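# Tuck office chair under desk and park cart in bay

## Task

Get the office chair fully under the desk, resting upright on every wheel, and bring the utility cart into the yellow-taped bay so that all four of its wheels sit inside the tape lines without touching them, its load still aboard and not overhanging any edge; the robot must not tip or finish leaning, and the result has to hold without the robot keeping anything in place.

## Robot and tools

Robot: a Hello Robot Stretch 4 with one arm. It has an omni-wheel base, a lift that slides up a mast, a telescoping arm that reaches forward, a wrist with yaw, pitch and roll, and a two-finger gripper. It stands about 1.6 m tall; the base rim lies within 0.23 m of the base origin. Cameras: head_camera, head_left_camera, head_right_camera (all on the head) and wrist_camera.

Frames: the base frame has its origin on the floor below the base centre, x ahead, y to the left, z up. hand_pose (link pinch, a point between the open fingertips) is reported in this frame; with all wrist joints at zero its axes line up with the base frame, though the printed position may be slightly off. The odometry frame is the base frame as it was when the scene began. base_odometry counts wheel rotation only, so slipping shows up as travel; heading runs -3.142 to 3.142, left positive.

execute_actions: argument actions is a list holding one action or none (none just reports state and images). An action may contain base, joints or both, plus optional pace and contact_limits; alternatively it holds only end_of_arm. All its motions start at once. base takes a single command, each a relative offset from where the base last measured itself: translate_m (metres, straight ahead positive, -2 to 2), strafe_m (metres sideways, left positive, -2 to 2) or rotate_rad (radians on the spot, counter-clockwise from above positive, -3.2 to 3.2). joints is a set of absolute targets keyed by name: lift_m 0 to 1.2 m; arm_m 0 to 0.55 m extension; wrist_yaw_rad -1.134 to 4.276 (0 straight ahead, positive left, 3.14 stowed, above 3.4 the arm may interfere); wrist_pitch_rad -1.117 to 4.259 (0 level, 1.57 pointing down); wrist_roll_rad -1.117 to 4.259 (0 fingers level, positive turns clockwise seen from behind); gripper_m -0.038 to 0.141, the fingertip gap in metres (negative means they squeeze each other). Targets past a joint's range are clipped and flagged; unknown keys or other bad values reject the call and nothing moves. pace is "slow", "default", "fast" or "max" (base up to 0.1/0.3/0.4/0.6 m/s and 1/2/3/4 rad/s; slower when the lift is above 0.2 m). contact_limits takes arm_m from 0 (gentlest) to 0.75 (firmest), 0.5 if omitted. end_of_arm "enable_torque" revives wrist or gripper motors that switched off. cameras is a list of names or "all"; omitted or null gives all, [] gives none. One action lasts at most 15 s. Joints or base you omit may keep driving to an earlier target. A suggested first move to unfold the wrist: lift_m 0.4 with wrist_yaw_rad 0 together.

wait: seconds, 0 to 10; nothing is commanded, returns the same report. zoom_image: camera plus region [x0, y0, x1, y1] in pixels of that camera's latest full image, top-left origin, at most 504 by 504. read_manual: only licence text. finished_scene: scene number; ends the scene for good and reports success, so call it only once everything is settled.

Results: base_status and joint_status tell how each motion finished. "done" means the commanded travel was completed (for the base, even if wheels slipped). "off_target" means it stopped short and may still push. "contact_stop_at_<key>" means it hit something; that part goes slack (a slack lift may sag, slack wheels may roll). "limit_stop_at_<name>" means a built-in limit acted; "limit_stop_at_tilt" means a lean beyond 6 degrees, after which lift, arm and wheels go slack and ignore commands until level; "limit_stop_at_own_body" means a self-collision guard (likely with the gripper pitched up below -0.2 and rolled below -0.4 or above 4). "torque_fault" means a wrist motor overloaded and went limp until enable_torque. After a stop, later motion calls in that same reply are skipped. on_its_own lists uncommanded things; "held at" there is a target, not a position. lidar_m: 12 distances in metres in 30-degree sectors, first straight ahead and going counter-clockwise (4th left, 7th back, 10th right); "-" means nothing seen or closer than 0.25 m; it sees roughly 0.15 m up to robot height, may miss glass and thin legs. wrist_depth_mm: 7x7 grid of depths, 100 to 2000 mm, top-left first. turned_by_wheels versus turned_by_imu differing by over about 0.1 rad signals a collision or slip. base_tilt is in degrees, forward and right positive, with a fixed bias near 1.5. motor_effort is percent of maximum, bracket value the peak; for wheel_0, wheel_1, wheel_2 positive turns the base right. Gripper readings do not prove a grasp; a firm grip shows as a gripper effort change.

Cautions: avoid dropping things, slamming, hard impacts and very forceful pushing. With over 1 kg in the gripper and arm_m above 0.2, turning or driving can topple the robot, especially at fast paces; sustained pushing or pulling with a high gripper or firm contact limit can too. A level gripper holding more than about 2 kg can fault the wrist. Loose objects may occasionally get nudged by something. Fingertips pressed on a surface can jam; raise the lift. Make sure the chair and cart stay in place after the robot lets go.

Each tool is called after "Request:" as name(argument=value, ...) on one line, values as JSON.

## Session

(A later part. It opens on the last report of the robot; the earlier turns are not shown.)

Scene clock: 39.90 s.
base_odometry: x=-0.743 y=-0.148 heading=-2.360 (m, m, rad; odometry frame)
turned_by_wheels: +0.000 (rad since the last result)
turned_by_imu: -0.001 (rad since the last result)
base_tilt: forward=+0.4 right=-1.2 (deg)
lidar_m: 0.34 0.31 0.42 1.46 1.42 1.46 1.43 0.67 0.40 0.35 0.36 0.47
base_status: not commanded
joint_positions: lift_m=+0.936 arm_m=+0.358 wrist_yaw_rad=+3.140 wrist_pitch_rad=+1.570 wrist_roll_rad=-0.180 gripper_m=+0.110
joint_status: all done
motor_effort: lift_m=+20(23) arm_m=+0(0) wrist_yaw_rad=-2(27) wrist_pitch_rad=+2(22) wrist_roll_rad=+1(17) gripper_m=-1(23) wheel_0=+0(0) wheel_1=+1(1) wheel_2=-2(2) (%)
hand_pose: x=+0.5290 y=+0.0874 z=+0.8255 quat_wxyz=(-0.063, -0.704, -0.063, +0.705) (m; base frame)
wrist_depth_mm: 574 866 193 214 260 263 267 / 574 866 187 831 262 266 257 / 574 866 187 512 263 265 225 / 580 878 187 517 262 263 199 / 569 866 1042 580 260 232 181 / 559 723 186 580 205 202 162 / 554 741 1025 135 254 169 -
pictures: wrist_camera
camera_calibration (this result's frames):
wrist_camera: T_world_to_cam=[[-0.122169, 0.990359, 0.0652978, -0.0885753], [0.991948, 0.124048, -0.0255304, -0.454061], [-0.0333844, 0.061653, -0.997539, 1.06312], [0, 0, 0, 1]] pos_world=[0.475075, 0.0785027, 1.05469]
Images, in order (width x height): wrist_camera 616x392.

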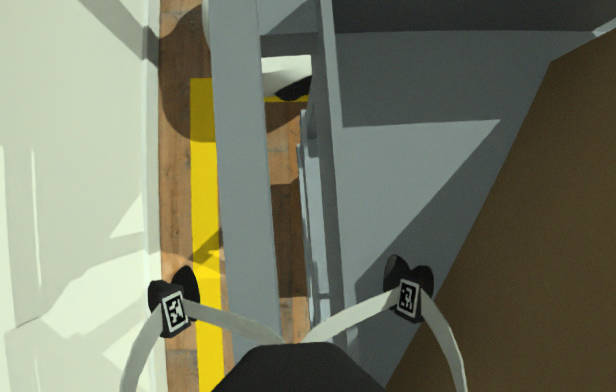

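Request:
execute_actions(actions=[{"joints": {"lift_m": 1.03}}], cameras=[])

Request:
execute_actions(actions=[{"joints": {"arm_m": 0.02, "lift_m": 1.19, "wrist_roll_rad": 1.571, "gripper_m": 0.13}}], cameras=[])

Request:
execute_actions(actions=[{"base": {"rotate_rad": 1.8}}])

Scene clock: 42.77 s.
base_odometry: x=-0.743 y=-0.148 heading=-2.360 (m, m, rad; odometry frame)
turned_by_wheels: +0.000 (rad since the last result)
turned_by_imu: -0.001 (rad since the last result)
base_tilt: forward=+0.3 right=-1.3 (deg)
lidar_m: 0.32 0.32 0.41 1.47 1.39 1.44 1.41 0.62 0.38 0.34 0.37 0.44
base_status: not commanded
joint_positions: lift_m=+1.030 arm_m=+0.358 wrist_yaw_rad=+3.140 wrist_pitch_rad=+1.570 wrist_roll_rad=-0.180 gripper_m=+0.110
joint_status: all done
motor_effort: lift_m=+23(25) arm_m=+0(0) wrist_yaw_rad=-1(0) wrist_pitch_rad=+2(2) wrist_roll_rad=+1(2) gripper_m=+0(1) wheel_0=+0(0) wheel_1=+1(1) wheel_2=-2(2) (%)
hand_pose: x=+0.5291 y=+0.0874 z=+0.9193 quat_wxyz=(-0.063, -0.704, -0.063, +0.705) (m; base frame)
wrist_depth_mm: 574 878 917 946 621 741 741 / 574 866 1118 319 357 359 258 / 574 878 1118 353 355 319 224 / 574 878 1138 353 357 270 199 / 569 866 1118 353 353 231 181 / 564 723 279 353 204 202 162 / 559 750 1118 135 264 170 -
pictures: none
No camera images: the call's "cameras" was empty. Leave "cameras" out to get every camera's image.

Scene clock: 44.90 s.
base_odometry: x=-0.743 y=-0.148 heading=-2.360 (m, m, rad; odometry frame)
turned_by_wheels: +0.000 (rad since the last result)
turned_by_imu: -0.001 (rad since the last result)
base_tilt: forward=+0.2 right=-1.5 (deg)
lidar_m: 0.33 0.33 0.40 1.46 1.41 1.47 1.39 0.63 0.40 0.36 0.36 0.46
base_status: not commanded
joint_positions: lift_m=+1.190 arm_m=+0.022 wrist_yaw_rad=+3.140 wrist_pitch_rad=+1.570 wrist_roll_rad=+1.571 gripper_m=+0.130
joint_status: all done
motor_effort: lift_m=+23(25) arm_m=-10(10) wrist_yaw_rad=+0(1) wrist_pitch_rad=+1(1) wrist_roll_rad=+2(6) gripper_m=+0(2) wheel_0=+0(0) wheel_1=+1(1) wheel_2=-1(2) (%)
hand_pose: x=+0.1925 y=+0.0874 z=+1.0794 quat_wxyz=(+0.500, -0.499, +0.501, +0.500) (m; base frame)
wrist_depth_mm: 1281 1281 1281 831 512 274 246 / 1255 1281 1281 1138 469 349 310 / 1255 1281 1281 1308 525 512 421 / 1255 1281 1098 1281 517 525 535 / 1255 1255 1078 1308 1308 480 1308 / 1229 212 1060 1308 224 1138 1060 / 1255 569 1255 141 991 854 809
pictures: none
No camera images: the call's "cameras" was empty. Leave "cameras" out to get every camera's image.

Scene clock: 47.93 s.
base_odometry: x=-0.743 y=-0.148 heading=-0.561 (m, m, rad; odometry frame)
turned_by_wheels: +1.799 (rad since the last result)
turned_by_imu: +1.760 (rad since the last result)
base_tilt: forward=+0.3 right=-1.4 (deg)
lidar_m: 1.37 1.76 1.38 1.10 0.47 0.37 0.34 0.39 0.60 0.30 0.36 0.51
base_status: done
joint_positions: lift_m=+1.190 arm_m=+0.022 wrist_yaw_rad=+3.140 wrist_pitch_rad=+1.570 wrist_roll_rad=+1.571 gripper_m=+0.130
joint_status: not commanded
motor_effort: lift_m=+22(22) arm_m=-10(10) wrist_yaw_rad=+0(1) wrist_pitch_rad=+2(2) wrist_roll_rad=+2(1) gripper_m=+0(1) wheel_0=-3(5) wheel_1=-3(6) wheel_2=-2(6) (%)
hand_pose: x=+0.1925 y=+0.0874 z=+1.0794 quat_wxyz=(+0.500, -0.499, +0.501, +0.500) (m; base frame)
wrist_depth_mm: 809 1182 1281 1308 1308 1336 1336 / 809 1205 1281 1308 1308 1336 1366 / 831 1229 1281 1308 1308 1336 1336 / 842 1229 1078 1308 1336 1308 1336 / 842 1182 1078 1281 1308 1336 1366 / 831 212 1078 1281 224 1336 1336 / 820 564 1281 141 1160 1336 1336
pictures: head_camera, head_left_camera, head_right_camera, wrist_camera
camera_calibration (this result's frames):
wrist_camera: T_world_to_cam=[[0.996277, -0.0575255, 0.064212, -0.268767], [-0.0560556, -0.998128, -0.0244649, 0.184907], [0.0654992, 0.0207743, -0.997636, 1.28974], [0, 0, 0, 1]] pos_world=[0.193655, 0.142306, 1.30847]
Images, in order (width x height): head_camera 420x560, head_left_camera 420x672, head_right_camera 420x672, wrist_camera 616x392.

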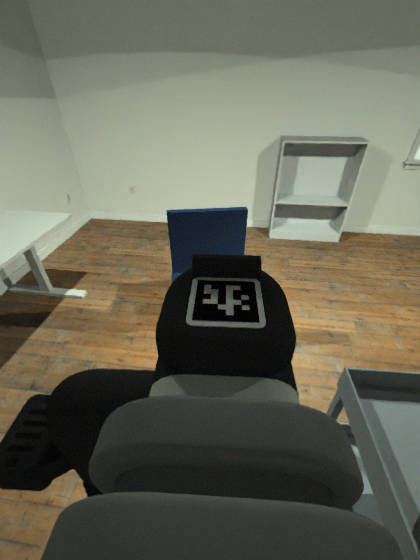

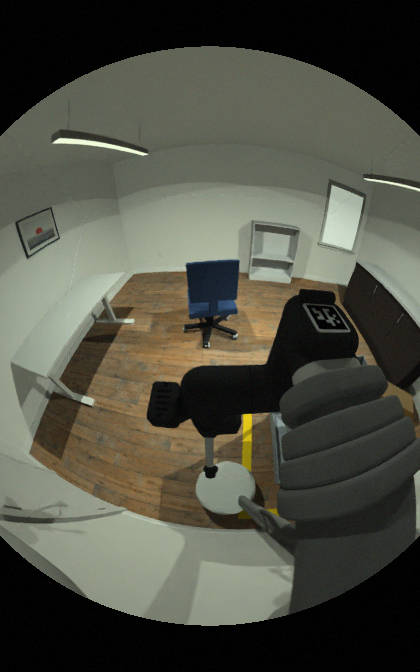

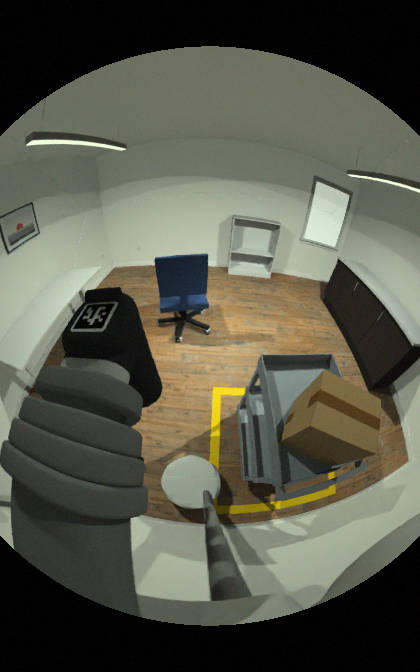

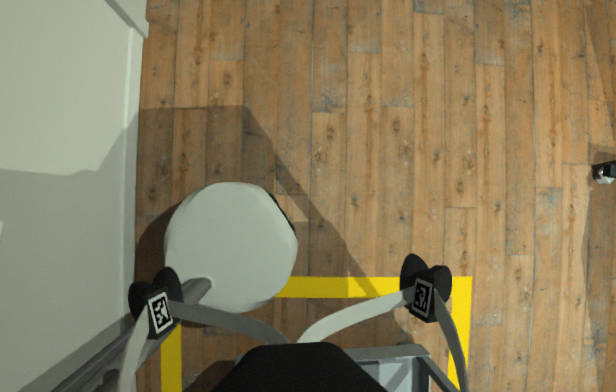

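Request:
execute_actions(actions=[{"base": {"translate_m": 1.1}, "joints": {"lift_m": 1.2, "wrist_roll_rad": 1.43}}], cameras=["wrist_camera", "head_left_camera"])

Scene clock: 53.70 s.
base_odometry: x=+0.188 y=-0.733 heading=-0.561 (m, m, rad; odometry frame)
turned_by_wheels: +0.000 (rad since the last result)
turned_by_imu: -0.006 (rad since the last result)
base_tilt: forward=+0.3 right=-1.3 (deg)
lidar_m: 0.36 0.34 1.25 1.20 1.30 1.51 1.44 0.57 0.67 2.08 2.22 0.41
base_status: done
joint_positions: lift_m=+1.199 arm_m=+0.022 wrist_yaw_rad=+3.140 wrist_pitch_rad=+1.570 wrist_roll_rad=+1.430 gripper_m=+0.130
joint_status: all done
motor_effort: lift_m=+22(23) arm_m=-10(10) wrist_yaw_rad=-1(1) wrist_pitch_rad=+1(2) wrist_roll_rad=-1(4) gripper_m=+0(1) wheel_0=+0(4) wheel_1=+2(7) wheel_2=+1(9) (%)
hand_pose: x=+0.1925 y=+0.0874 z=+1.0891 quat_wxyz=(+0.464, -0.533, +0.464, +0.534) (m; base frame)
wrist_depth_mm: 1255 1281 1308 1281 1336 1366 1366 / 1255 1281 1308 1308 1336 349 1366 / 1255 1255 1308 1308 615 357 1336 / 1255 1255 1098 1281 634 366 1366 / 1255 1281 1078 1308 654 349 1366 / 1255 212 1098 1308 224 345 1366 / 433 1255 1281 141 1336 347 1336
pictures: head_left_camera, wrist_camera
camera_calibration (this result's frames):
wrist_camera: T_world_to_cam=[[0.994539, 0.0822333, 0.064262, -0.281309], [0.083957, -0.996166, -0.0245956, 0.158169], [0.061993, 0.0298566, -0.99763, 1.29938], [0, 0, 0, 1]] pos_world=[0.185941, 0.141901, 1.31827]
Images, in order (width x height): head_left_camera 420x672, wrist_camera 616x392.

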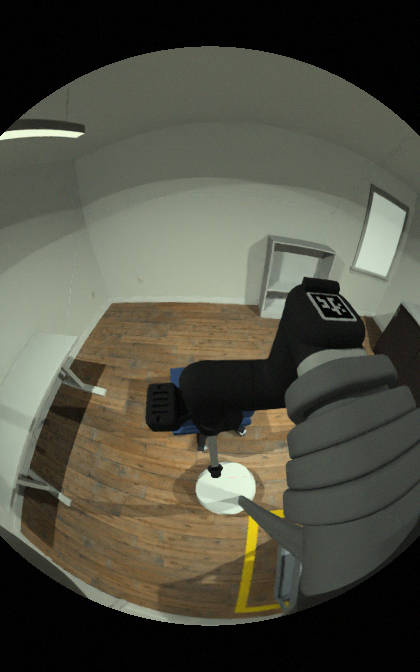

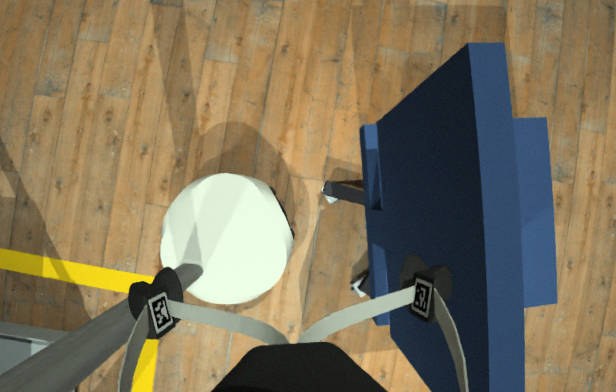

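Request:
execute_actions(actions=[{"joints": {"arm_m": 0.232, "lift_m": 1.14}}], cameras=["wrist_camera"])

Scene clock: 55.90 s.
base_odometry: x=+0.188 y=-0.733 heading=-0.561 (m, m, rad; odometry frame)
turned_by_wheels: +0.000 (rad since the last result)
turned_by_imu: -0.001 (rad since the last result)
base_tilt: forward=+0.3 right=-1.3 (deg)
lidar_m: 0.36 0.35 1.23 1.22 1.31 1.49 1.45 0.62 0.72 2.06 2.18 0.42
base_status: not commanded
joint_positions: lift_m=+1.140 arm_m=+0.230 wrist_yaw_rad=+3.140 wrist_pitch_rad=+1.570 wrist_roll_rad=+1.430 gripper_m=+0.130
joint_status: all done
motor_effort: lift_m=+13(20) arm_m=+10(10) wrist_yaw_rad=+1(1) wrist_pitch_rad=+1(0) wrist_roll_rad=-1(1) gripper_m=+1(1) wheel_0=+0(0) wheel_1=+2(2) wheel_2=+0(0) (%)
hand_pose: x=+0.4012 y=+0.0874 z=+1.0301 quat_wxyz=(+0.464, -0.533, +0.464, +0.534) (m; base frame)
wrist_depth_mm: 1205 1205 1255 1229 1281 1308 1308 / 1182 1229 1229 277 1255 1281 1281 / 1205 1205 1255 277 798 809 1308 / 1182 1008 1205 277 798 788 1308 / 1205 1008 1060 276 788 809 1281 / 1205 212 1229 276 224 1281 1308 / 1205 1205 1229 142 1255 1281 1281
pictures: wrist_camera
camera_calibration (this result's frames):
wrist_camera: T_world_to_cam=[[0.99454, 0.081985, 0.0645712, -0.485376], [0.0837159, -0.996187, -0.0245691, 0.139266], [0.0623106, 0.0298406, -0.997611, 1.22739], [0, 0, 0, 1]] pos_world=[0.394588, 0.141902, 1.25922]
Images, in order (width x height): wrist_camera 616x392.

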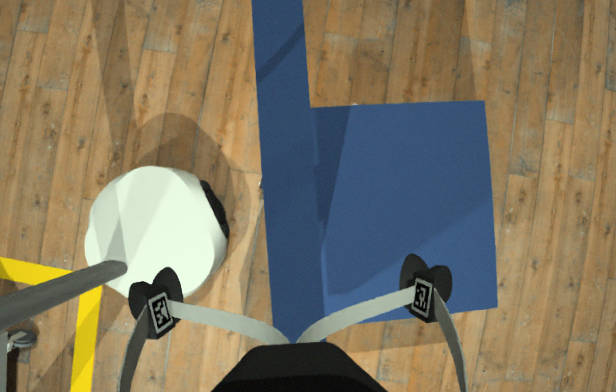

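Request:
execute_actions(actions=[{"joints": {"lift_m": 1.05}}], cameras=[])

Request:
execute_actions(actions=[{"joints": {"gripper_m": 0.0, "lift_m": 1.042}}], cameras=["wrist_camera"])

Scene clock: 57.47 s.
base_odometry: x=+0.188 y=-0.733 heading=-0.561 (m, m, rad; odometry frame)
turned_by_wheels: +0.000 (rad since the last result)
turned_by_imu: -0.001 (rad since the last result)
base_tilt: forward=+0.5 right=-1.3 (deg)
lidar_m: 0.35 0.34 1.22 1.22 1.32 1.48 1.45 0.61 0.67 2.07 2.20 0.42
base_status: not commanded
joint_positions: lift_m=+1.050 arm_m=+0.230 wrist_yaw_rad=+3.140 wrist_pitch_rad=+1.570 wrist_roll_rad=+1.430 gripper_m=+0.130
joint_status: all done
motor_effort: lift_m=+13(16) arm_m=+10(10) wrist_yaw_rad=+0(1) wrist_pitch_rad=+1(0) wrist_roll_rad=-1(0) gripper_m=-1(2) wheel_0=+0(0) wheel_1=+2(2) wheel_2=+0(0) (%)
hand_pose: x=+0.4012 y=+0.0874 z=+0.9401 quat_wxyz=(+0.464, -0.533, +0.464, +0.534) (m; base frame)
wrist_depth_mm: 1118 1138 1138 187 1182 1205 1205 / 1118 1118 1138 187 1160 1182 1182 / 1138 1138 1138 187 707 715 1205 / 1118 931 1138 186 707 715 1205 / 1118 931 946 186 707 707 1205 / 1118 213 1138 186 224 715 1205 / 1138 1118 1138 141 1182 1182 1205
pictures: none
No camera images: the call's "cameras" was empty. Leave "cameras" out to get every camera's image.

Scene clock: 59.67 s.
base_odometry: x=+0.188 y=-0.733 heading=-0.561 (m, m, rad; odometry frame)
turned_by_wheels: +0.000 (rad since the last result)
turned_by_imu: -0.001 (rad since the last result)
base_tilt: forward=+0.3 right=-1.2 (deg)
lidar_m: 0.35 0.32 1.24 1.20 1.31 1.48 1.43 0.62 0.70 2.07 2.21 0.39
base_status: not commanded
joint_positions: lift_m=+1.042 arm_m=+0.231 wrist_yaw_rad=+3.139 wrist_pitch_rad=+1.575 wrist_roll_rad=+1.430 gripper_m=+0.001
joint_status: all done
motor_effort: lift_m=+20(20) arm_m=+8(10) wrist_yaw_rad=+3(4) wrist_pitch_rad=-12(13) wrist_roll_rad=-1(1) gripper_m=-27(27) wheel_0=+0(0) wheel_1=+2(2) wheel_2=+0(0) (%)
hand_pose: x=+0.4028 y=+0.0874 z=+0.9315 quat_wxyz=(+0.465, -0.534, +0.463, +0.532) (m; base frame)
wrist_depth_mm: 1118 1118 1160 176 1182 1205 1182 / 1118 1138 1138 175 1160 1182 1182 / 1098 1138 1138 175 691 699 1205 / 1098 917 1138 175 699 699 1182 / 1078 917 931 175 691 707 1182 / 1118 917 185 175 186 699 1182 / 1118 1118 1138 153 1160 1205 1182
pictures: wrist_camera
camera_calibration (this result's frames):
wrist_camera: T_world_to_cam=[[0.994272, 0.0815461, 0.0690847, -0.48469], [0.0833862, -0.996224, -0.0241791, 0.136477], [0.0668522, 0.0298013, -0.997318, 1.12685], [0, 0, 0, 1]] pos_world=[0.395201, 0.141905, 1.16061]
Images, in order (width x height): wrist_camera 616x392.

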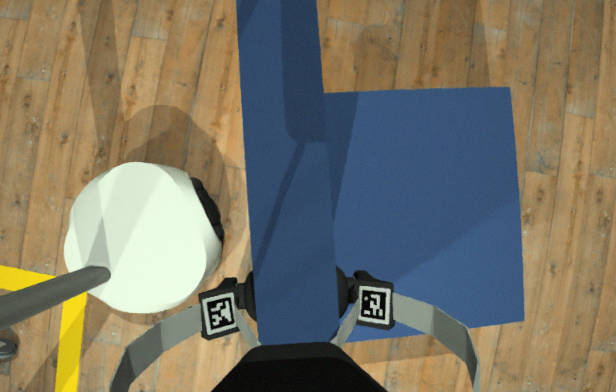

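Request:
execute_actions(actions=[{"base": {"rotate_rad": 0.4}, "pace": "slow"}], cameras=["wrist_camera", "head_left_camera"])

Scene clock: 61.47 s.
base_odometry: x=+0.188 y=-0.733 heading=-0.161 (m, m, rad; odometry frame)
turned_by_wheels: +0.399 (rad since the last result)
turned_by_imu: +0.389 (rad since the last result)
base_tilt: forward=+0.2 right=-1.3 (deg)
lidar_m: 0.34 0.32 1.20 1.27 1.54 1.43 0.60 0.62 2.08 2.15 2.08 0.35
base_status: done
joint_positions: lift_m=+1.042 arm_m=+0.231 wrist_yaw_rad=+3.136 wrist_pitch_rad=+1.572 wrist_roll_rad=+1.432 gripper_m=+0.001
joint_status: not commanded
motor_effort: lift_m=+20(20) arm_m=+7(8) wrist_yaw_rad=+12(40) wrist_pitch_rad=-6(27) wrist_roll_rad=-6(31) gripper_m=-21(31) wheel_0=-2(15) wheel_1=-2(9) wheel_2=-4(11) (%)
hand_pose: x=+0.4025 y=+0.0874 z=+0.9315 quat_wxyz=(+0.466, -0.533, +0.465, +0.532) (m; base frame)
wrist_depth_mm: 1118 1118 1160 180 1160 1205 1205 / 1118 1138 1138 180 1160 1205 1205 / 1098 1118 1138 179 699 707 1182 / 1098 917 1138 179 699 699 1182 / 1118 917 1118 179 699 707 1205 / 1118 931 184 178 187 707 1205 / 1098 1118 1138 154 699 707 1205
pictures: head_left_camera, wrist_camera
camera_calibration (this result's frames):
wrist_camera: T_world_to_cam=[[0.994854, 0.0762977, 0.0666578, -0.481912], [0.0780697, -0.996649, -0.0243929, 0.138877], [0.0645734, 0.0294713, -0.997478, 1.12796], [0, 0, 0, 1]] pos_world=[0.395754, 0.141938, 1.16063]
Images, in order (width x height): head_left_camera 420x672, wrist_camera 616x392.

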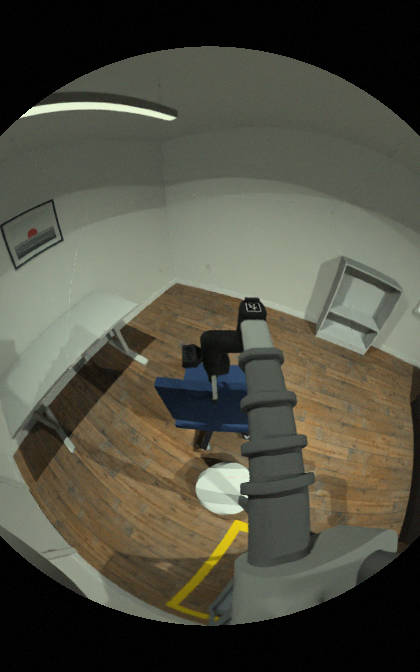

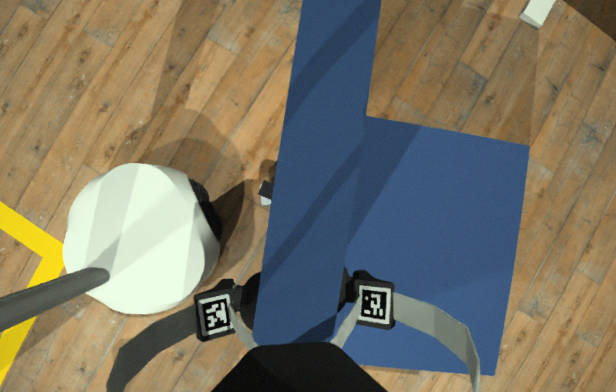

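Request:
execute_actions(actions=[{"base": {"rotate_rad": 1.0}, "pace": "slow"}], cameras=["wrist_camera", "head_left_camera"])

Scene clock: 64.20 s.
base_odometry: x=+0.188 y=-0.733 heading=+0.840 (m, m, rad; odometry frame)
turned_by_wheels: +1.001 (rad since the last result)
turned_by_imu: +0.974 (rad since the last result)
base_tilt: forward=+0.4 right=-1.3 (deg)
lidar_m: 0.36 0.30 0.57 1.43 0.62 0.59 2.07 2.13 2.13 2.01 2.27 1.33
base_status: done
joint_positions: lift_m=+1.042 arm_m=+0.231 wrist_yaw_rad=+3.152 wrist_pitch_rad=+1.568 wrist_roll_rad=+1.421 gripper_m=+0.001
joint_status: not commanded
on_its_own: wrist_yaw_rad is at rest, and its effort (-34) is outside its rest range (-13 to +13); wrist_roll_rad is at rest, and its effort (+26) is outside its rest range (-13 to +13)
motor_effort: lift_m=+20(20) arm_m=+3(8) wrist_yaw_rad=-34(53) wrist_pitch_rad=+7(59) wrist_roll_rad=+26(37) gripper_m=-28(33) wheel_0=+7(19) wheel_1=+0(14) wheel_2=+5(11) (%)
hand_pose: x=+0.4005 y=+0.0874 z=+0.9315 quat_wxyz=(+0.458, -0.537, +0.459, +0.539) (m; base frame)
wrist_depth_mm: 1118 176 1138 1182 1160 1205 1205 / 1118 175 1138 691 691 1182 1205 / 1118 1138 176 691 691 707 1205 / 1118 931 176 691 691 699 1182 / 1098 917 177 208 699 707 1182 / 1098 917 180 178 183 1182 1160 / 1098 634 1118 131 1160 1182 1182
pictures: head_left_camera, wrist_camera
camera_calibration (this result's frames):
wrist_camera: T_world_to_cam=[[0.992743, 0.102974, 0.0621082, -0.477196], [0.104677, -0.994197, -0.0248092, 0.128538], [0.0591931, 0.0311305, -0.997761, 1.13036], [0, 0, 0, 1]] pos_world=[0.393369, 0.141742, 1.16066]
Images, in order (width x height): head_left_camera 420x672, wrist_camera 616x392.

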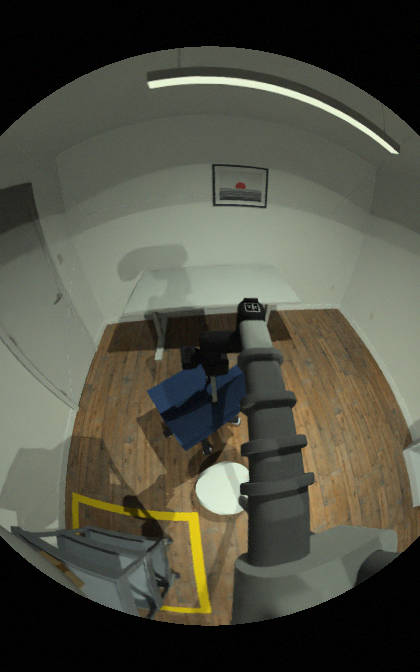

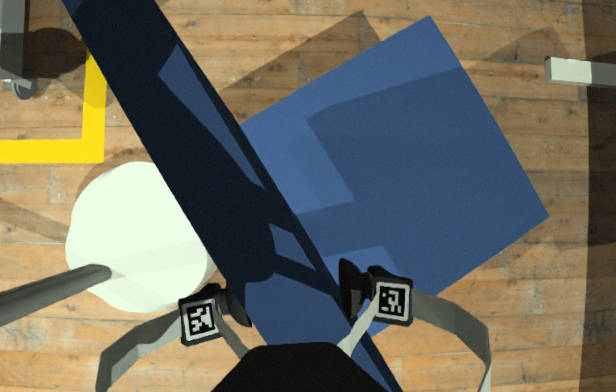

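Request:
execute_actions(actions=[], cameras=["wrist_camera", "head_left_camera"])

Scene clock: 64.37 s.
base_odometry: x=+0.188 y=-0.733 heading=+0.840 (m, m, rad; odometry frame)
turned_by_wheels: +0.000 (rad since the last result)
turned_by_imu: +0.000 (rad since the last result)
base_tilt: forward=+0.3 right=-1.3 (deg)
lidar_m: 0.38 0.28 0.62 1.44 0.64 0.59 2.09 2.13 2.16 2.03 2.31 1.35
base_status: done
joint_positions: lift_m=+1.042 arm_m=+0.231 wrist_yaw_rad=+3.150 wrist_pitch_rad=+1.569 wrist_roll_rad=+1.422 gripper_m=+0.001
joint_status: not commanded
on_its_own: wrist_yaw_rad is at rest, and its effort (-28) is outside its rest range (-13 to +13); wrist_roll_rad is at rest, and its effort (+24) is outside its rest range (-13 to +13)
motor_effort: lift_m=+21(20) arm_m=+3(8) wrist_yaw_rad=-28(53) wrist_pitch_rad=+5(59) wrist_roll_rad=+24(37) gripper_m=-27(33) wheel_0=+7(19) wheel_1=+0(14) wheel_2=+5(11) (%)
hand_pose: x=+0.4009 y=+0.0874 z=+0.9315 quat_wxyz=(+0.459, -0.537, +0.460, +0.538) (m; base frame)
wrist_depth_mm: 1118 175 1138 1182 1160 1229 1205 / 1118 175 1118 1138 707 1182 1182 / 1098 1138 176 691 699 699 1205 / 1098 917 176 691 699 699 1182 / 1098 917 177 198 699 699 1182 / 1118 917 180 178 185 1182 1182 / 1098 640 1118 131 1160 1160 1205
pictures: head_left_camera, wrist_camera
camera_calibration (this result's frames):
wrist_camera: T_world_to_cam=[[0.99291, 0.100765, 0.0630533, -0.478344], [0.102489, -0.994427, -0.0247175, 0.129313], [0.0602113, 0.0310045, -0.997704, 1.12989], [0, 0, 0, 1]] pos_world=[0.393668, 0.141761, 1.16065]
Images, in order (width x height): head_left_camera 420x672, wrist_camera 616x392.

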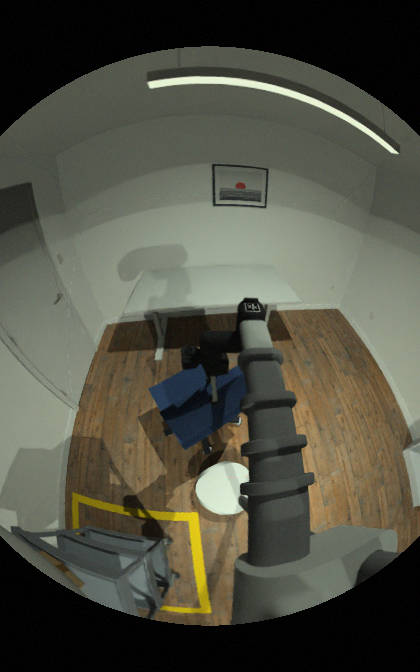

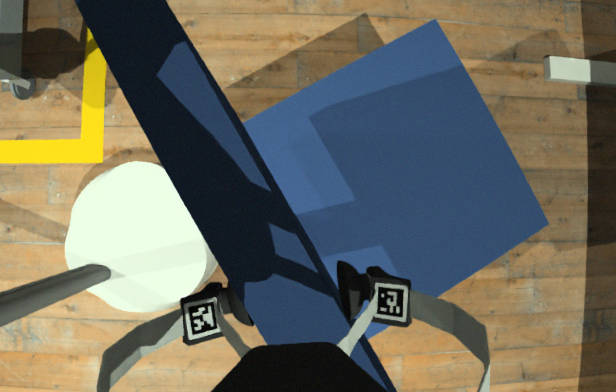

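Request:
wait(seconds=0.8)

Scene clock: 65.40 s.
base_odometry: x=+0.188 y=-0.733 heading=+0.839 (m, m, rad; odometry frame)
turned_by_wheels: +0.000 (rad since the last result)
turned_by_imu: -0.001 (rad since the last result)
base_tilt: forward=+0.4 right=-1.3 (deg)
lidar_m: 0.38 0.30 0.60 1.45 0.65 0.59 2.09 2.13 2.13 2.01 2.28 1.32
base_status: done
joint_positions: lift_m=+1.042 arm_m=+0.231 wrist_yaw_rad=+3.149 wrist_pitch_rad=+1.568 wrist_roll_rad=+1.424 gripper_m=+0.001
joint_status: not commanded
on_its_own: wrist_yaw_rad is at rest, and its effort (-26) is outside its rest range (-13 to +13); wrist_roll_rad is at rest, and its effort (+18) is outside its rest range (-13 to +13)
motor_effort: lift_m=+21(20) arm_m=+3(8) wrist_yaw_rad=-26(53) wrist_pitch_rad=+7(59) wrist_roll_rad=+18(37) gripper_m=-26(33) wheel_0=+6(19) wheel_1=+0(14) wheel_2=+3(11) (%)
hand_pose: x=+0.4008 y=+0.0874 z=+0.9315 quat_wxyz=(+0.459, -0.536, +0.461, +0.538) (m; base frame)
wrist_depth_mm: 1118 176 1138 1160 1205 1182 1205 / 1118 176 177 1160 699 1205 1182 / 1098 1118 177 683 691 699 1182 / 1118 917 176 683 691 699 1182 / 1138 917 177 189 691 707 1182 / 1138 931 180 178 186 1205 1160 / 1118 640 1138 134 1160 1160 1160
wait: 0.80 s; at rest by 0.03 s
pictures: head_camera, head_left_camera, head_right_camera, wrist_camera
camera_calibration (this result's frames):
wrist_camera: T_world_to_cam=[[0.993286, 0.0975897, 0.0621243, -0.477205], [0.0992846, -0.99475, -0.0247996, 0.130717], [0.0593779, 0.0308011, -0.99776, 1.1303], [0, 0, 0, 1]] pos_world=[0.393908, 0.141787, 1.16066]
Images, in order (width x height): head_camera 420x560, head_left_camera 420x672, head_right_camera 420x672, wrist_camera 616x392.

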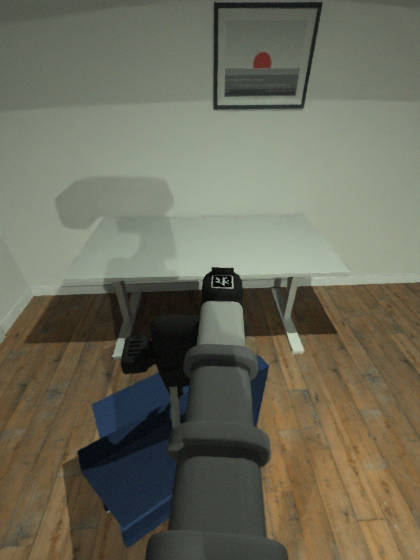

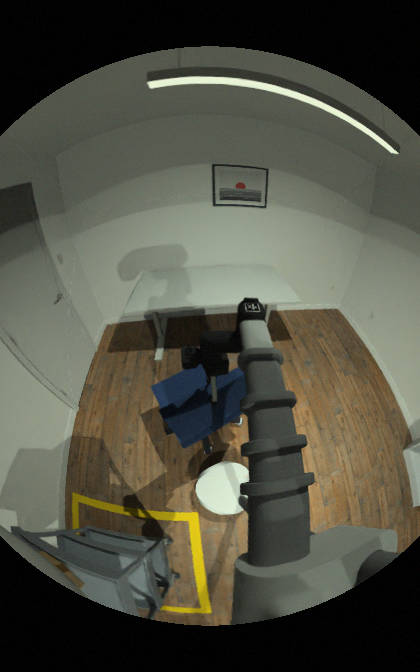

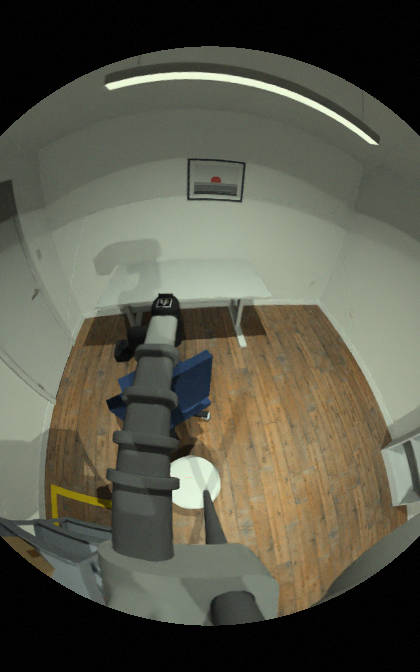

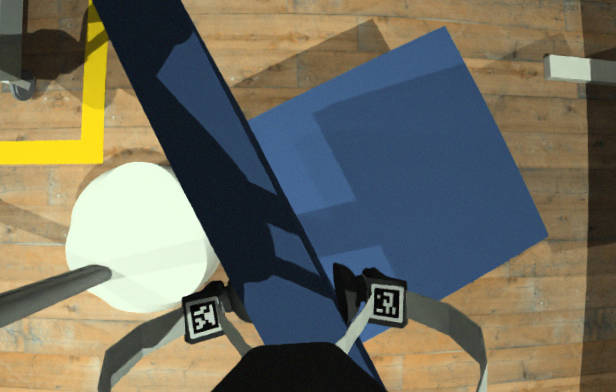

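Request:
execute_actions(actions=[{"base": {"translate_m": 0.3}, "joints": {"wrist_roll_rad": 1.6}, "pace": "slow"}], cameras=["wrist_camera", "head_camera"])

Scene clock: 70.30 s.
base_odometry: x=+0.388 y=-0.510 heading=+0.840 (m, m, rad; odometry frame)
turned_by_wheels: +0.000 (rad since the last result)
turned_by_imu: -0.002 (rad since the last result)
base_tilt: forward=+0.5 right=-1.2 (deg)
lidar_m: 0.35 0.32 1.58 1.46 1.13 0.83 2.38 2.44 2.11 2.08 2.27 0.40
base_status: done
joint_positions: lift_m=+1.042 arm_m=+0.231 wrist_yaw_rad=+3.143 wrist_pitch_rad=+1.565 wrist_roll_rad=+1.598 gripper_m=+0.001
joint_status: all done
motor_effort: lift_m=+20(20) arm_m=+3(3) wrist_yaw_rad=-9(41) wrist_pitch_rad=+16(23) wrist_roll_rad=+5(31) gripper_m=-22(29) wheel_0=+5(16) wheel_1=+4(11) wheel_2=-3(5) (%)
hand_pose: x=+0.4004 y=+0.0874 z=+0.9315 quat_wxyz=(+0.505, -0.492, +0.508, +0.495) (m; base frame)
wrist_depth_mm: 1138 1138 177 1138 1182 1160 1182 / 1118 1138 177 1182 1160 1182 1205 / 1138 1138 177 683 691 699 1205 / 1118 931 177 683 691 707 1182 / 1118 917 917 178 691 699 1205 / 1118 917 181 177 187 699 1182 / 661 1118 1118 160 1160 1182 1182
pictures: head_camera, wrist_camera
camera_calibration (this result's frames):
wrist_camera: T_world_to_cam=[[0.994877, -0.0819665, 0.059165, -0.459014], [-0.0806678, -0.996452, -0.0240193, 0.202234], [0.0609238, 0.0191236, -0.997959, 1.13092], [0, 0, 0, 1]] pos_world=[0.404076, 0.142266, 1.16062]
Images, in order (width x height): head_camera 420x560, wrist_camera 616x392.

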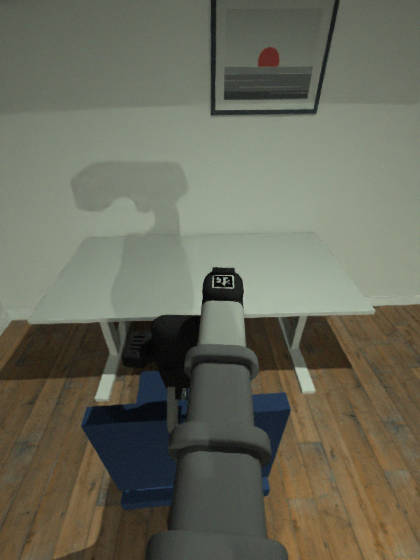

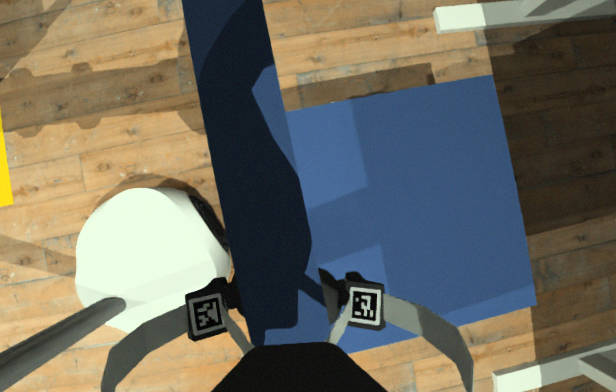

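Request:
execute_actions(actions=[{"base": {"translate_m": 0.4}}], cameras=["wrist_camera", "head_camera"])

Scene clock: 73.30 s.
base_odometry: x=+0.655 y=-0.212 heading=+0.840 (m, m, rad; odometry frame)
turned_by_wheels: +0.000 (rad since the last result)
turned_by_imu: -0.003 (rad since the last result)
base_tilt: forward=+0.4 right=-1.3 (deg)
lidar_m: 0.31 0.34 0.74 1.48 1.54 1.21 1.45 2.84 2.22 2.17 0.88 0.31
base_status: done
joint_positions: lift_m=+1.042 arm_m=+0.231 wrist_yaw_rad=+3.136 wrist_pitch_rad=+1.566 wrist_roll_rad=+1.604 gripper_m=+0.001
joint_status: not commanded
motor_effort: lift_m=+20(21) arm_m=+3(3) wrist_yaw_rad=+13(19) wrist_pitch_rad=+13(37) wrist_roll_rad=-13(13) gripper_m=-22(23) wheel_0=-2(7) wheel_1=+2(9) wheel_2=-1(11) (%)
hand_pose: x=+0.4013 y=+0.0874 z=+0.9315 quat_wxyz=(+0.508, -0.489, +0.511, +0.491) (m; base frame)
wrist_depth_mm: 1118 1118 1160 179 442 449 455 / 1118 1118 1138 178 442 449 449 / 1098 1118 1160 178 442 445 449 / 1118 931 1138 177 699 445 449 / 1098 917 931 178 683 449 449 / 1118 917 182 177 186 445 449 / 661 1138 1138 156 691 445 449
pictures: head_camera, wrist_camera
camera_calibration (this result's frames):
wrist_camera: T_world_to_cam=[[0.993614, -0.0955354, 0.0600275, -0.45904], [-0.09424, -0.995259, -0.02406, 0.207699], [0.0620415, 0.0182493, -0.997907, 1.13044], [0, 0, 0, 1]] pos_world=[0.405549, 0.14223, 1.16062]
Images, in order (width x height): head_camera 420x560, wrist_camera 616x392.

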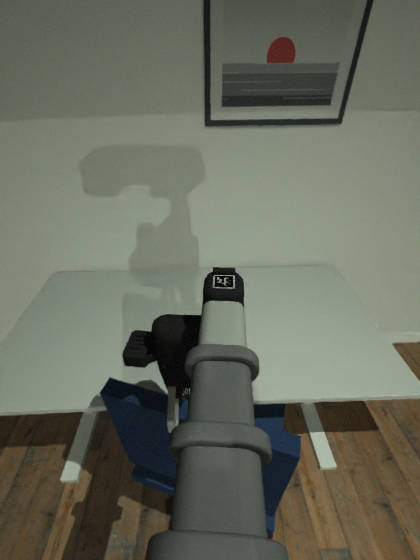

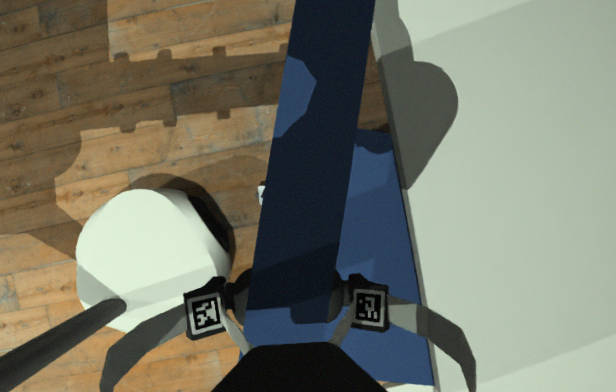

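Request:
execute_actions(actions=[{"base": {"translate_m": 0.1}, "joints": {"wrist_roll_rad": 1.35}, "pace": "slow"}], cameras=["wrist_camera", "head_camera"])

Scene clock: 75.77 s.
base_odometry: x=+0.722 y=-0.138 heading=+0.839 (m, m, rad; odometry frame)
turned_by_wheels: -0.001 (rad since the last result)
turned_by_imu: -0.003 (rad since the last result)
base_tilt: forward=+0.3 right=-1.4 (deg)
lidar_m: 0.33 0.35 0.59 1.49 1.57 1.30 1.46 2.94 2.26 2.16 0.73 0.35
base_status: done
joint_positions: lift_m=+1.042 arm_m=+0.231 wrist_yaw_rad=+3.137 wrist_pitch_rad=+1.566 wrist_roll_rad=+1.354 gripper_m=+0.001
joint_status: all done
motor_effort: lift_m=+20(20) arm_m=+4(3) wrist_yaw_rad=+8(20) wrist_pitch_rad=+12(31) wrist_roll_rad=-12(21) gripper_m=-25(27) wheel_0=-4(3) wheel_1=+3(4) wheel_2=-8(14) (%)
hand_pose: x=+0.4014 y=+0.0874 z=+0.9315 quat_wxyz=(+0.443, -0.549, +0.445, +0.551) (m; base frame)
wrist_depth_mm: 1138 1118 1138 1138 179 449 452 / 1138 1138 1160 178 442 445 452 / 1138 1118 1138 177 439 445 452 / 1098 917 1138 177 442 445 452 / 917 904 1008 176 439 442 449 / 1098 1118 181 177 187 445 452 / 1138 1118 1138 155 442 442 449
pictures: head_camera, wrist_camera
camera_calibration (this result's frames):
wrist_camera: T_world_to_cam=[[0.986112, 0.154632, 0.0605993, -0.478469], [0.156383, -0.987373, -0.0252638, 0.107545], [0.0559276, 0.0343896, -0.997842, 1.13142], [0, 0, 0, 1]] pos_world=[0.391728, 0.141264, 1.16069]
Images, in order (width x height): head_camera 420x560, wrist_camera 616x392.

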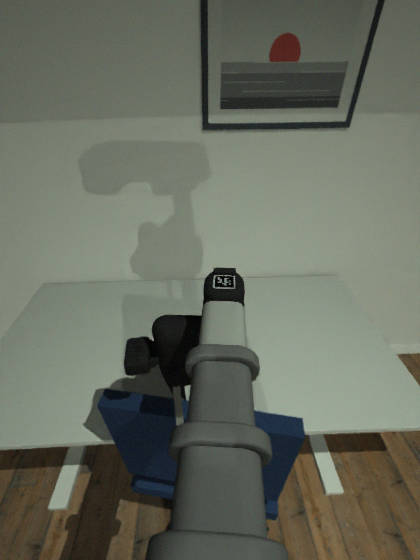

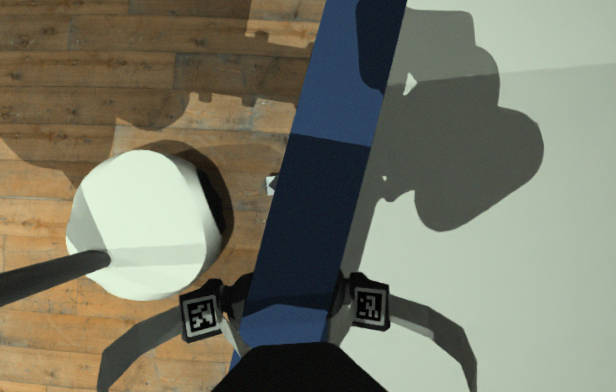

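Request:
execute_actions(actions=[{"base": {"translate_m": 0.035}, "joints": {"wrist_roll_rad": 1.3}, "pace": "slow"}], cameras=["wrist_camera", "head_camera"])

Scene clock: 77.37 s.
base_odometry: x=+0.745 y=-0.112 heading=+0.839 (m, m, rad; odometry frame)
turned_by_wheels: +0.000 (rad since the last result)
turned_by_imu: -0.001 (rad since the last result)
base_tilt: forward=+0.5 right=-1.3 (deg)
lidar_m: 0.35 0.36 0.56 1.50 1.54 1.32 1.46 2.95 2.26 2.14 0.64 0.40
base_status: done
joint_positions: lift_m=+1.042 arm_m=+0.231 wrist_yaw_rad=+3.139 wrist_pitch_rad=+1.566 wrist_roll_rad=+1.302 gripper_m=+0.001
joint_status: all done
motor_effort: lift_m=+21(21) arm_m=+3(3) wrist_yaw_rad=+4(11) wrist_pitch_rad=+12(40) wrist_roll_rad=-5(18) gripper_m=-22(26) wheel_0=+0(8) wheel_1=+3(4) wheel_2=-6(12) (%)
hand_pose: x=+0.4012 y=+0.0874 z=+0.9315 quat_wxyz=(+0.428, -0.560, +0.430, +0.563) (m; base frame)
wrist_depth_mm: 1118 1138 1160 178 442 452 452 / 1098 1138 1160 178 442 445 452 / 1118 1138 1138 178 442 445 452 / 1118 931 1042 177 442 449 452 / 917 917 1008 177 442 445 449 / 1118 1118 183 177 187 445 449 / 1098 1138 1138 160 442 445 452
pictures: head_camera, wrist_camera
camera_calibration (this result's frames):
wrist_camera: T_world_to_cam=[[0.976422, 0.207198, 0.0605708, -0.478992], [0.209026, -0.977577, -0.0255166, 0.0858274], [0.0539257, 0.0375758, -0.997838, 1.13195], [0, 0, 0, 1]] pos_world=[0.388717, 0.140615, 1.1607]
Images, in order (width x height): head_camera 420x560, wrist_camera 616x392.

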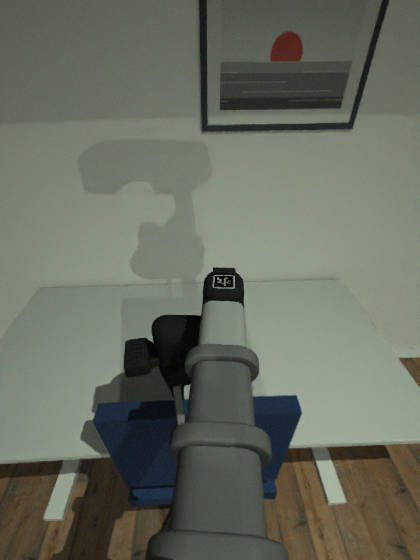

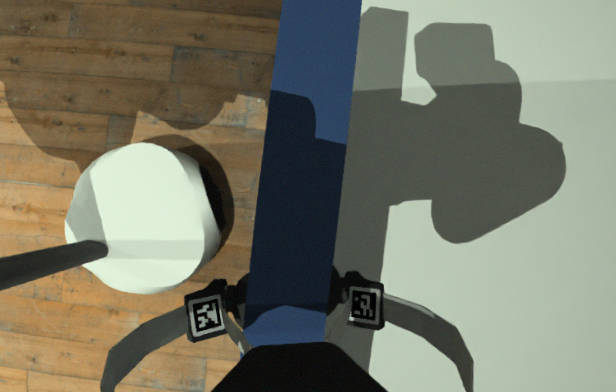

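Request:
execute_actions(actions=[{"base": {"translate_m": 0.012}, "joints": {"wrist_roll_rad": 1.45}, "pace": "slow"}], cameras=["wrist_camera"])

Scene clock: 78.50 s.
base_odometry: x=+0.753 y=-0.103 heading=+0.839 (m, m, rad; odometry frame)
turned_by_wheels: +0.000 (rad since the last result)
turned_by_imu: -0.001 (rad since the last result)
base_tilt: forward=+0.2 right=-1.2 (deg)
lidar_m: 0.34 0.35 0.53 1.51 1.56 1.36 1.50 2.99 2.26 2.17 0.62 0.36
base_status: done
joint_positions: lift_m=+1.042 arm_m=+0.231 wrist_yaw_rad=+3.147 wrist_pitch_rad=+1.555 wrist_roll_rad=+1.449 gripper_m=+0.001
joint_status: all done
on_its_own: wrist_yaw_rad is at rest, and its effort (-21) is outside its rest range (-13 to +13); wrist_pitch_rad is at rest, and its effort (+45) is outside its rest range (-23 to +23)
motor_effort: lift_m=+21(20) arm_m=+3(3) wrist_yaw_rad=-21(21) wrist_pitch_rad=+45(46) wrist_roll_rad=+4(7) gripper_m=-23(25) wheel_0=+1(4) wheel_1=+5(5) wheel_2=-9(9) (%)
hand_pose: x=+0.3971 y=+0.0874 z=+0.9316 quat_wxyz=(+0.463, -0.527, +0.471, +0.535) (m; base frame)
wrist_depth_mm: 1118 1138 1138 175 442 442 442 / 1138 1118 1138 175 436 442 442 / 1138 1118 1138 175 436 442 442 / 1118 917 917 175 436 439 439 / 1118 931 917 176 436 439 442 / 1138 931 177 175 188 436 442 / 1138 1160 1138 155 436 436 442
pictures: wrist_camera
camera_calibration (this result's frames):
wrist_camera: T_world_to_cam=[[0.996267, 0.0710495, 0.0490312, -0.460265], [0.0723654, -0.99705, -0.025603, 0.1427], [0.0470674, 0.0290556, -0.998469, 1.13626], [0, 0, 0, 1]] pos_world=[0.394739, 0.141966, 1.16074]
Images, in order (width x height): wrist_camera 616x392.

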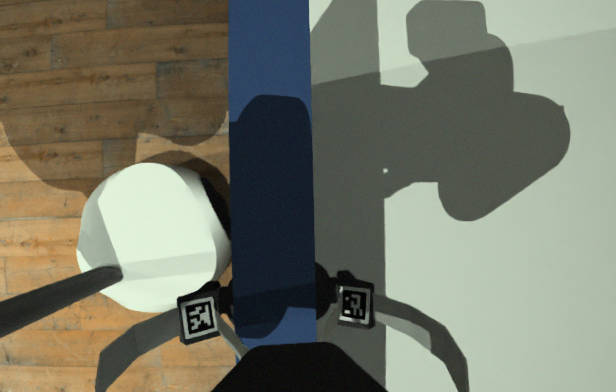

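Request:
execute_actions(actions=[{"joints": {"gripper_m": 0.1}}], cameras=[])

Request:
execute_actions(actions=[{"joints": {"lift_m": 1.13}}], cameras=["wrist_camera"])

Scene clock: 80.40 s.
base_odometry: x=+0.753 y=-0.103 heading=+0.839 (m, m, rad; odometry frame)
turned_by_wheels: +0.000 (rad since the last result)
turned_by_imu: +0.000 (rad since the last result)
base_tilt: forward=+0.3 right=-1.2 (deg)
lidar_m: 0.33 0.33 0.50 1.53 1.57 1.36 1.47 2.98 2.27 2.15 0.67 0.39
base_status: not commanded
joint_positions: lift_m=+1.042 arm_m=+0.231 wrist_yaw_rad=+3.140 wrist_pitch_rad=+1.570 wrist_roll_rad=+1.450 gripper_m=+0.100
joint_status: all done
motor_effort: lift_m=+20(20) arm_m=+3(3) wrist_yaw_rad=+0(20) wrist_pitch_rad=+2(50) wrist_roll_rad=+1(4) gripper_m=-2(23) wheel_0=+1(1) wheel_1=+3(5) wheel_2=-3(9) (%)
hand_pose: x=+0.4021 y=+0.0874 z=+0.9316 quat_wxyz=(+0.469, -0.529, +0.469, +0.529) (m; base frame)
wrist_depth_mm: 1118 1118 178 436 445 455 455 / 1118 1138 178 439 445 449 452 / 1118 1118 177 439 445 449 452 / 1118 917 177 439 442 449 452 / 1098 917 177 439 442 449 452 / 1098 904 177 178 219 449 452 / 1118 1118 1118 139 439 449 449
pictures: none
No camera images: the call's "cameras" was empty. Leave "cameras" out to get every camera's image.

Scene clock: 81.77 s.
base_odometry: x=+0.753 y=-0.103 heading=+0.839 (m, m, rad; odometry frame)
turned_by_wheels: +0.000 (rad since the last result)
turned_by_imu: -0.001 (rad since the last result)
base_tilt: forward=+0.4 right=-1.1 (deg)
lidar_m: 0.34 0.35 0.52 1.50 1.56 1.34 1.50 2.96 2.26 2.16 0.64 0.36
base_status: not commanded
joint_positions: lift_m=+1.130 arm_m=+0.231 wrist_yaw_rad=+3.140 wrist_pitch_rad=+1.570 wrist_roll_rad=+1.450 gripper_m=+0.100
joint_status: all done
motor_effort: lift_m=+23(24) arm_m=+3(3) wrist_yaw_rad=-2(1) wrist_pitch_rad=+2(1) wrist_roll_rad=+2(1) gripper_m=-1(0) wheel_0=+1(1) wheel_1=+3(3) wheel_2=-3(3) (%)
hand_pose: x=+0.4021 y=+0.0874 z=+1.0193 quat_wxyz=(+0.469, -0.529, +0.469, +0.529) (m; base frame)
wrist_depth_mm: 1205 1205 1229 525 539 544 544 / 1205 1205 1205 525 535 539 544 / 1205 1229 1229 525 530 539 544 / 1229 1008 1025 521 530 535 544 / 1182 1008 1025 521 535 539 544 / 1182 1182 213 265 219 539 544 / 1205 1205 1229 140 530 539 544
pictures: wrist_camera
camera_calibration (this result's frames):
wrist_camera: T_world_to_cam=[[0.995935, 0.0632038, 0.0641847, -0.48417], [0.0648931, -0.997589, -0.0245831, 0.146627], [0.0624763, 0.0286483, -0.997635, 1.21666], [0, 0, 0, 1]] pos_world=[0.396675, 0.142019, 1.24846]
Images, in order (width x height): wrist_camera 616x392.

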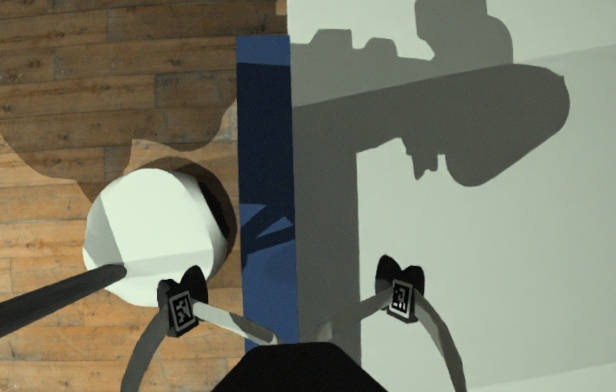

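Request:
execute_actions(actions=[], cameras=["head_left_camera", "head_right_camera", "head_camera"])

Scene clock: 82.03 s.
base_odometry: x=+0.753 y=-0.103 heading=+0.839 (m, m, rad; odometry frame)
turned_by_wheels: +0.000 (rad since the last result)
turned_by_imu: +0.000 (rad since the last result)
base_tilt: forward=+0.4 right=-1.2 (deg)
lidar_m: 0.34 0.34 0.52 1.51 1.56 1.35 1.51 2.98 2.29 2.19 0.65 0.39
base_status: not commanded
joint_positions: lift_m=+1.130 arm_m=+0.231 wrist_yaw_rad=+3.140 wrist_pitch_rad=+1.570 wrist_roll_rad=+1.450 gripper_m=+0.100
joint_status: all done
motor_effort: lift_m=+23(24) arm_m=+3(3) wrist_yaw_rad=+0(1) wrist_pitch_rad=+2(1) wrist_roll_rad=+2(1) gripper_m=-1(0) wheel_0=+1(1) wheel_1=+4(3) wheel_2=-3(3) (%)
hand_pose: x=+0.4021 y=+0.0874 z=+1.0193 quat_wxyz=(+0.469, -0.529, +0.469, +0.529) (m; base frame)
wrist_depth_mm: 1205 1205 1205 530 535 539 549 / 1182 1205 1229 530 530 539 544 / 1205 1205 1205 521 539 544 544 / 1182 1008 1008 521 535 539 544 / 1205 1008 1008 525 530 539 544 / 1182 1182 213 265 219 539 544 / 1182 1205 1205 140 535 539 539
pictures: head_camera, head_left_camera, head_right_camera
Images, in order (width x height): head_camera 420x560, head_left_camera 420x672, head_right_camera 420x672.

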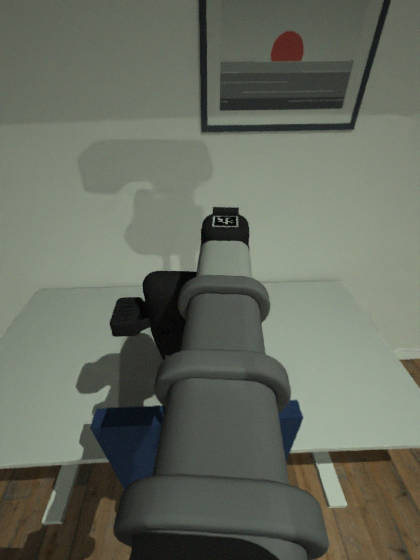

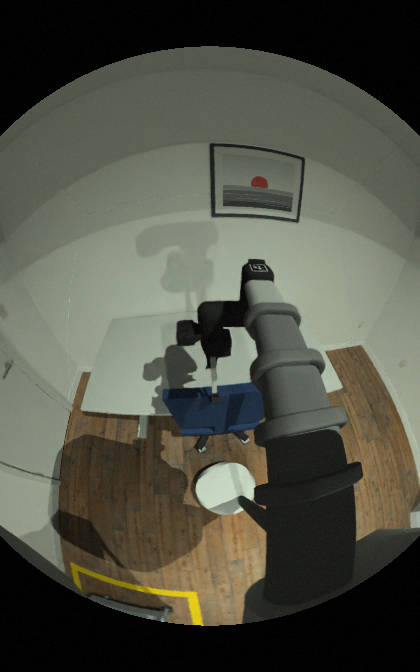

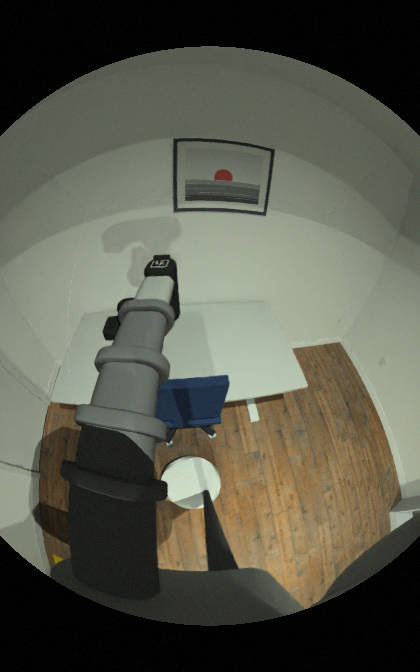

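Request:
execute_actions(actions=[{"joints": {"wrist_pitch_rad": 0.55, "wrist_yaw_rad": 2.75, "wrist_roll_rad": 0.0}}], cameras=["wrist_camera"])

Scene clock: 83.60 s.
base_odometry: x=+0.753 y=-0.103 heading=+0.839 (m, m, rad; odometry frame)
turned_by_wheels: +0.000 (rad since the last result)
turned_by_imu: -0.001 (rad since the last result)
base_tilt: forward=+0.2 right=-1.2 (deg)
lidar_m: 0.34 0.35 0.53 1.51 1.56 1.31 1.49 2.97 2.30 2.17 0.64 0.36
base_status: not commanded
joint_positions: lift_m=+1.130 arm_m=+0.231 wrist_yaw_rad=+2.750 wrist_pitch_rad=+0.552 wrist_roll_rad=+0.000 gripper_m=+0.100
joint_status: all done
motor_effort: lift_m=+23(23) arm_m=+3(3) wrist_yaw_rad=-1(6) wrist_pitch_rad=-5(9) wrist_roll_rad=+0(5) gripper_m=-1(1) wheel_0=+1(1) wheel_1=+3(3) wheel_2=-3(3) (%)
hand_pose: x=+0.2086 y=+0.1745 z=+1.1565 quat_wxyz=(+0.187, -0.267, +0.053, +0.944) (m; base frame)
wrist_depth_mm: - - - - 1863 1499 1229 / - - 1863 - 1983 1537 1281 / - - - - - 1661 1308 / - - - - - 1708 1366 / - - - - - 1808 1464 / 1537 1576 214 1708 218 1661 1499 / 500 1430 1464 140 1430 1366 1397
pictures: wrist_camera
camera_calibration (this result's frames):
wrist_camera: T_world_to_cam=[[0.458722, 0.888468, -0.0141073, -0.247108], [0.44366, -0.242763, -0.862689, 1.00798], [-0.769896, 0.389475, -0.505539, 0.904649], [0, 0, 0, 1]] pos_world=[0.36264, 0.111909, 1.32342]
Images, in order (width x height): wrist_camera 616x392.

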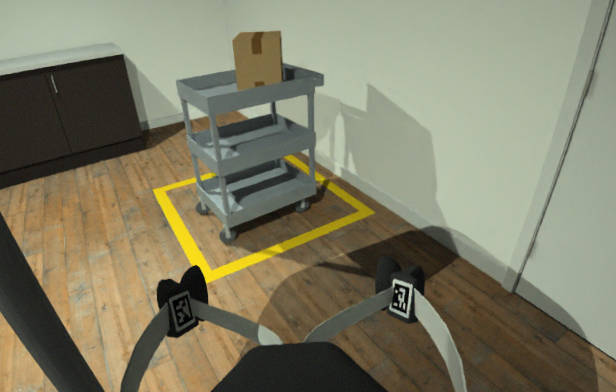

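The cart is parked with the visible wheels well inside the tape and the box still on it, and the chair is flush against the desk. Finishing scene 1.

Request:
finished_scene(scene=1)

The scene is finished: the task was done.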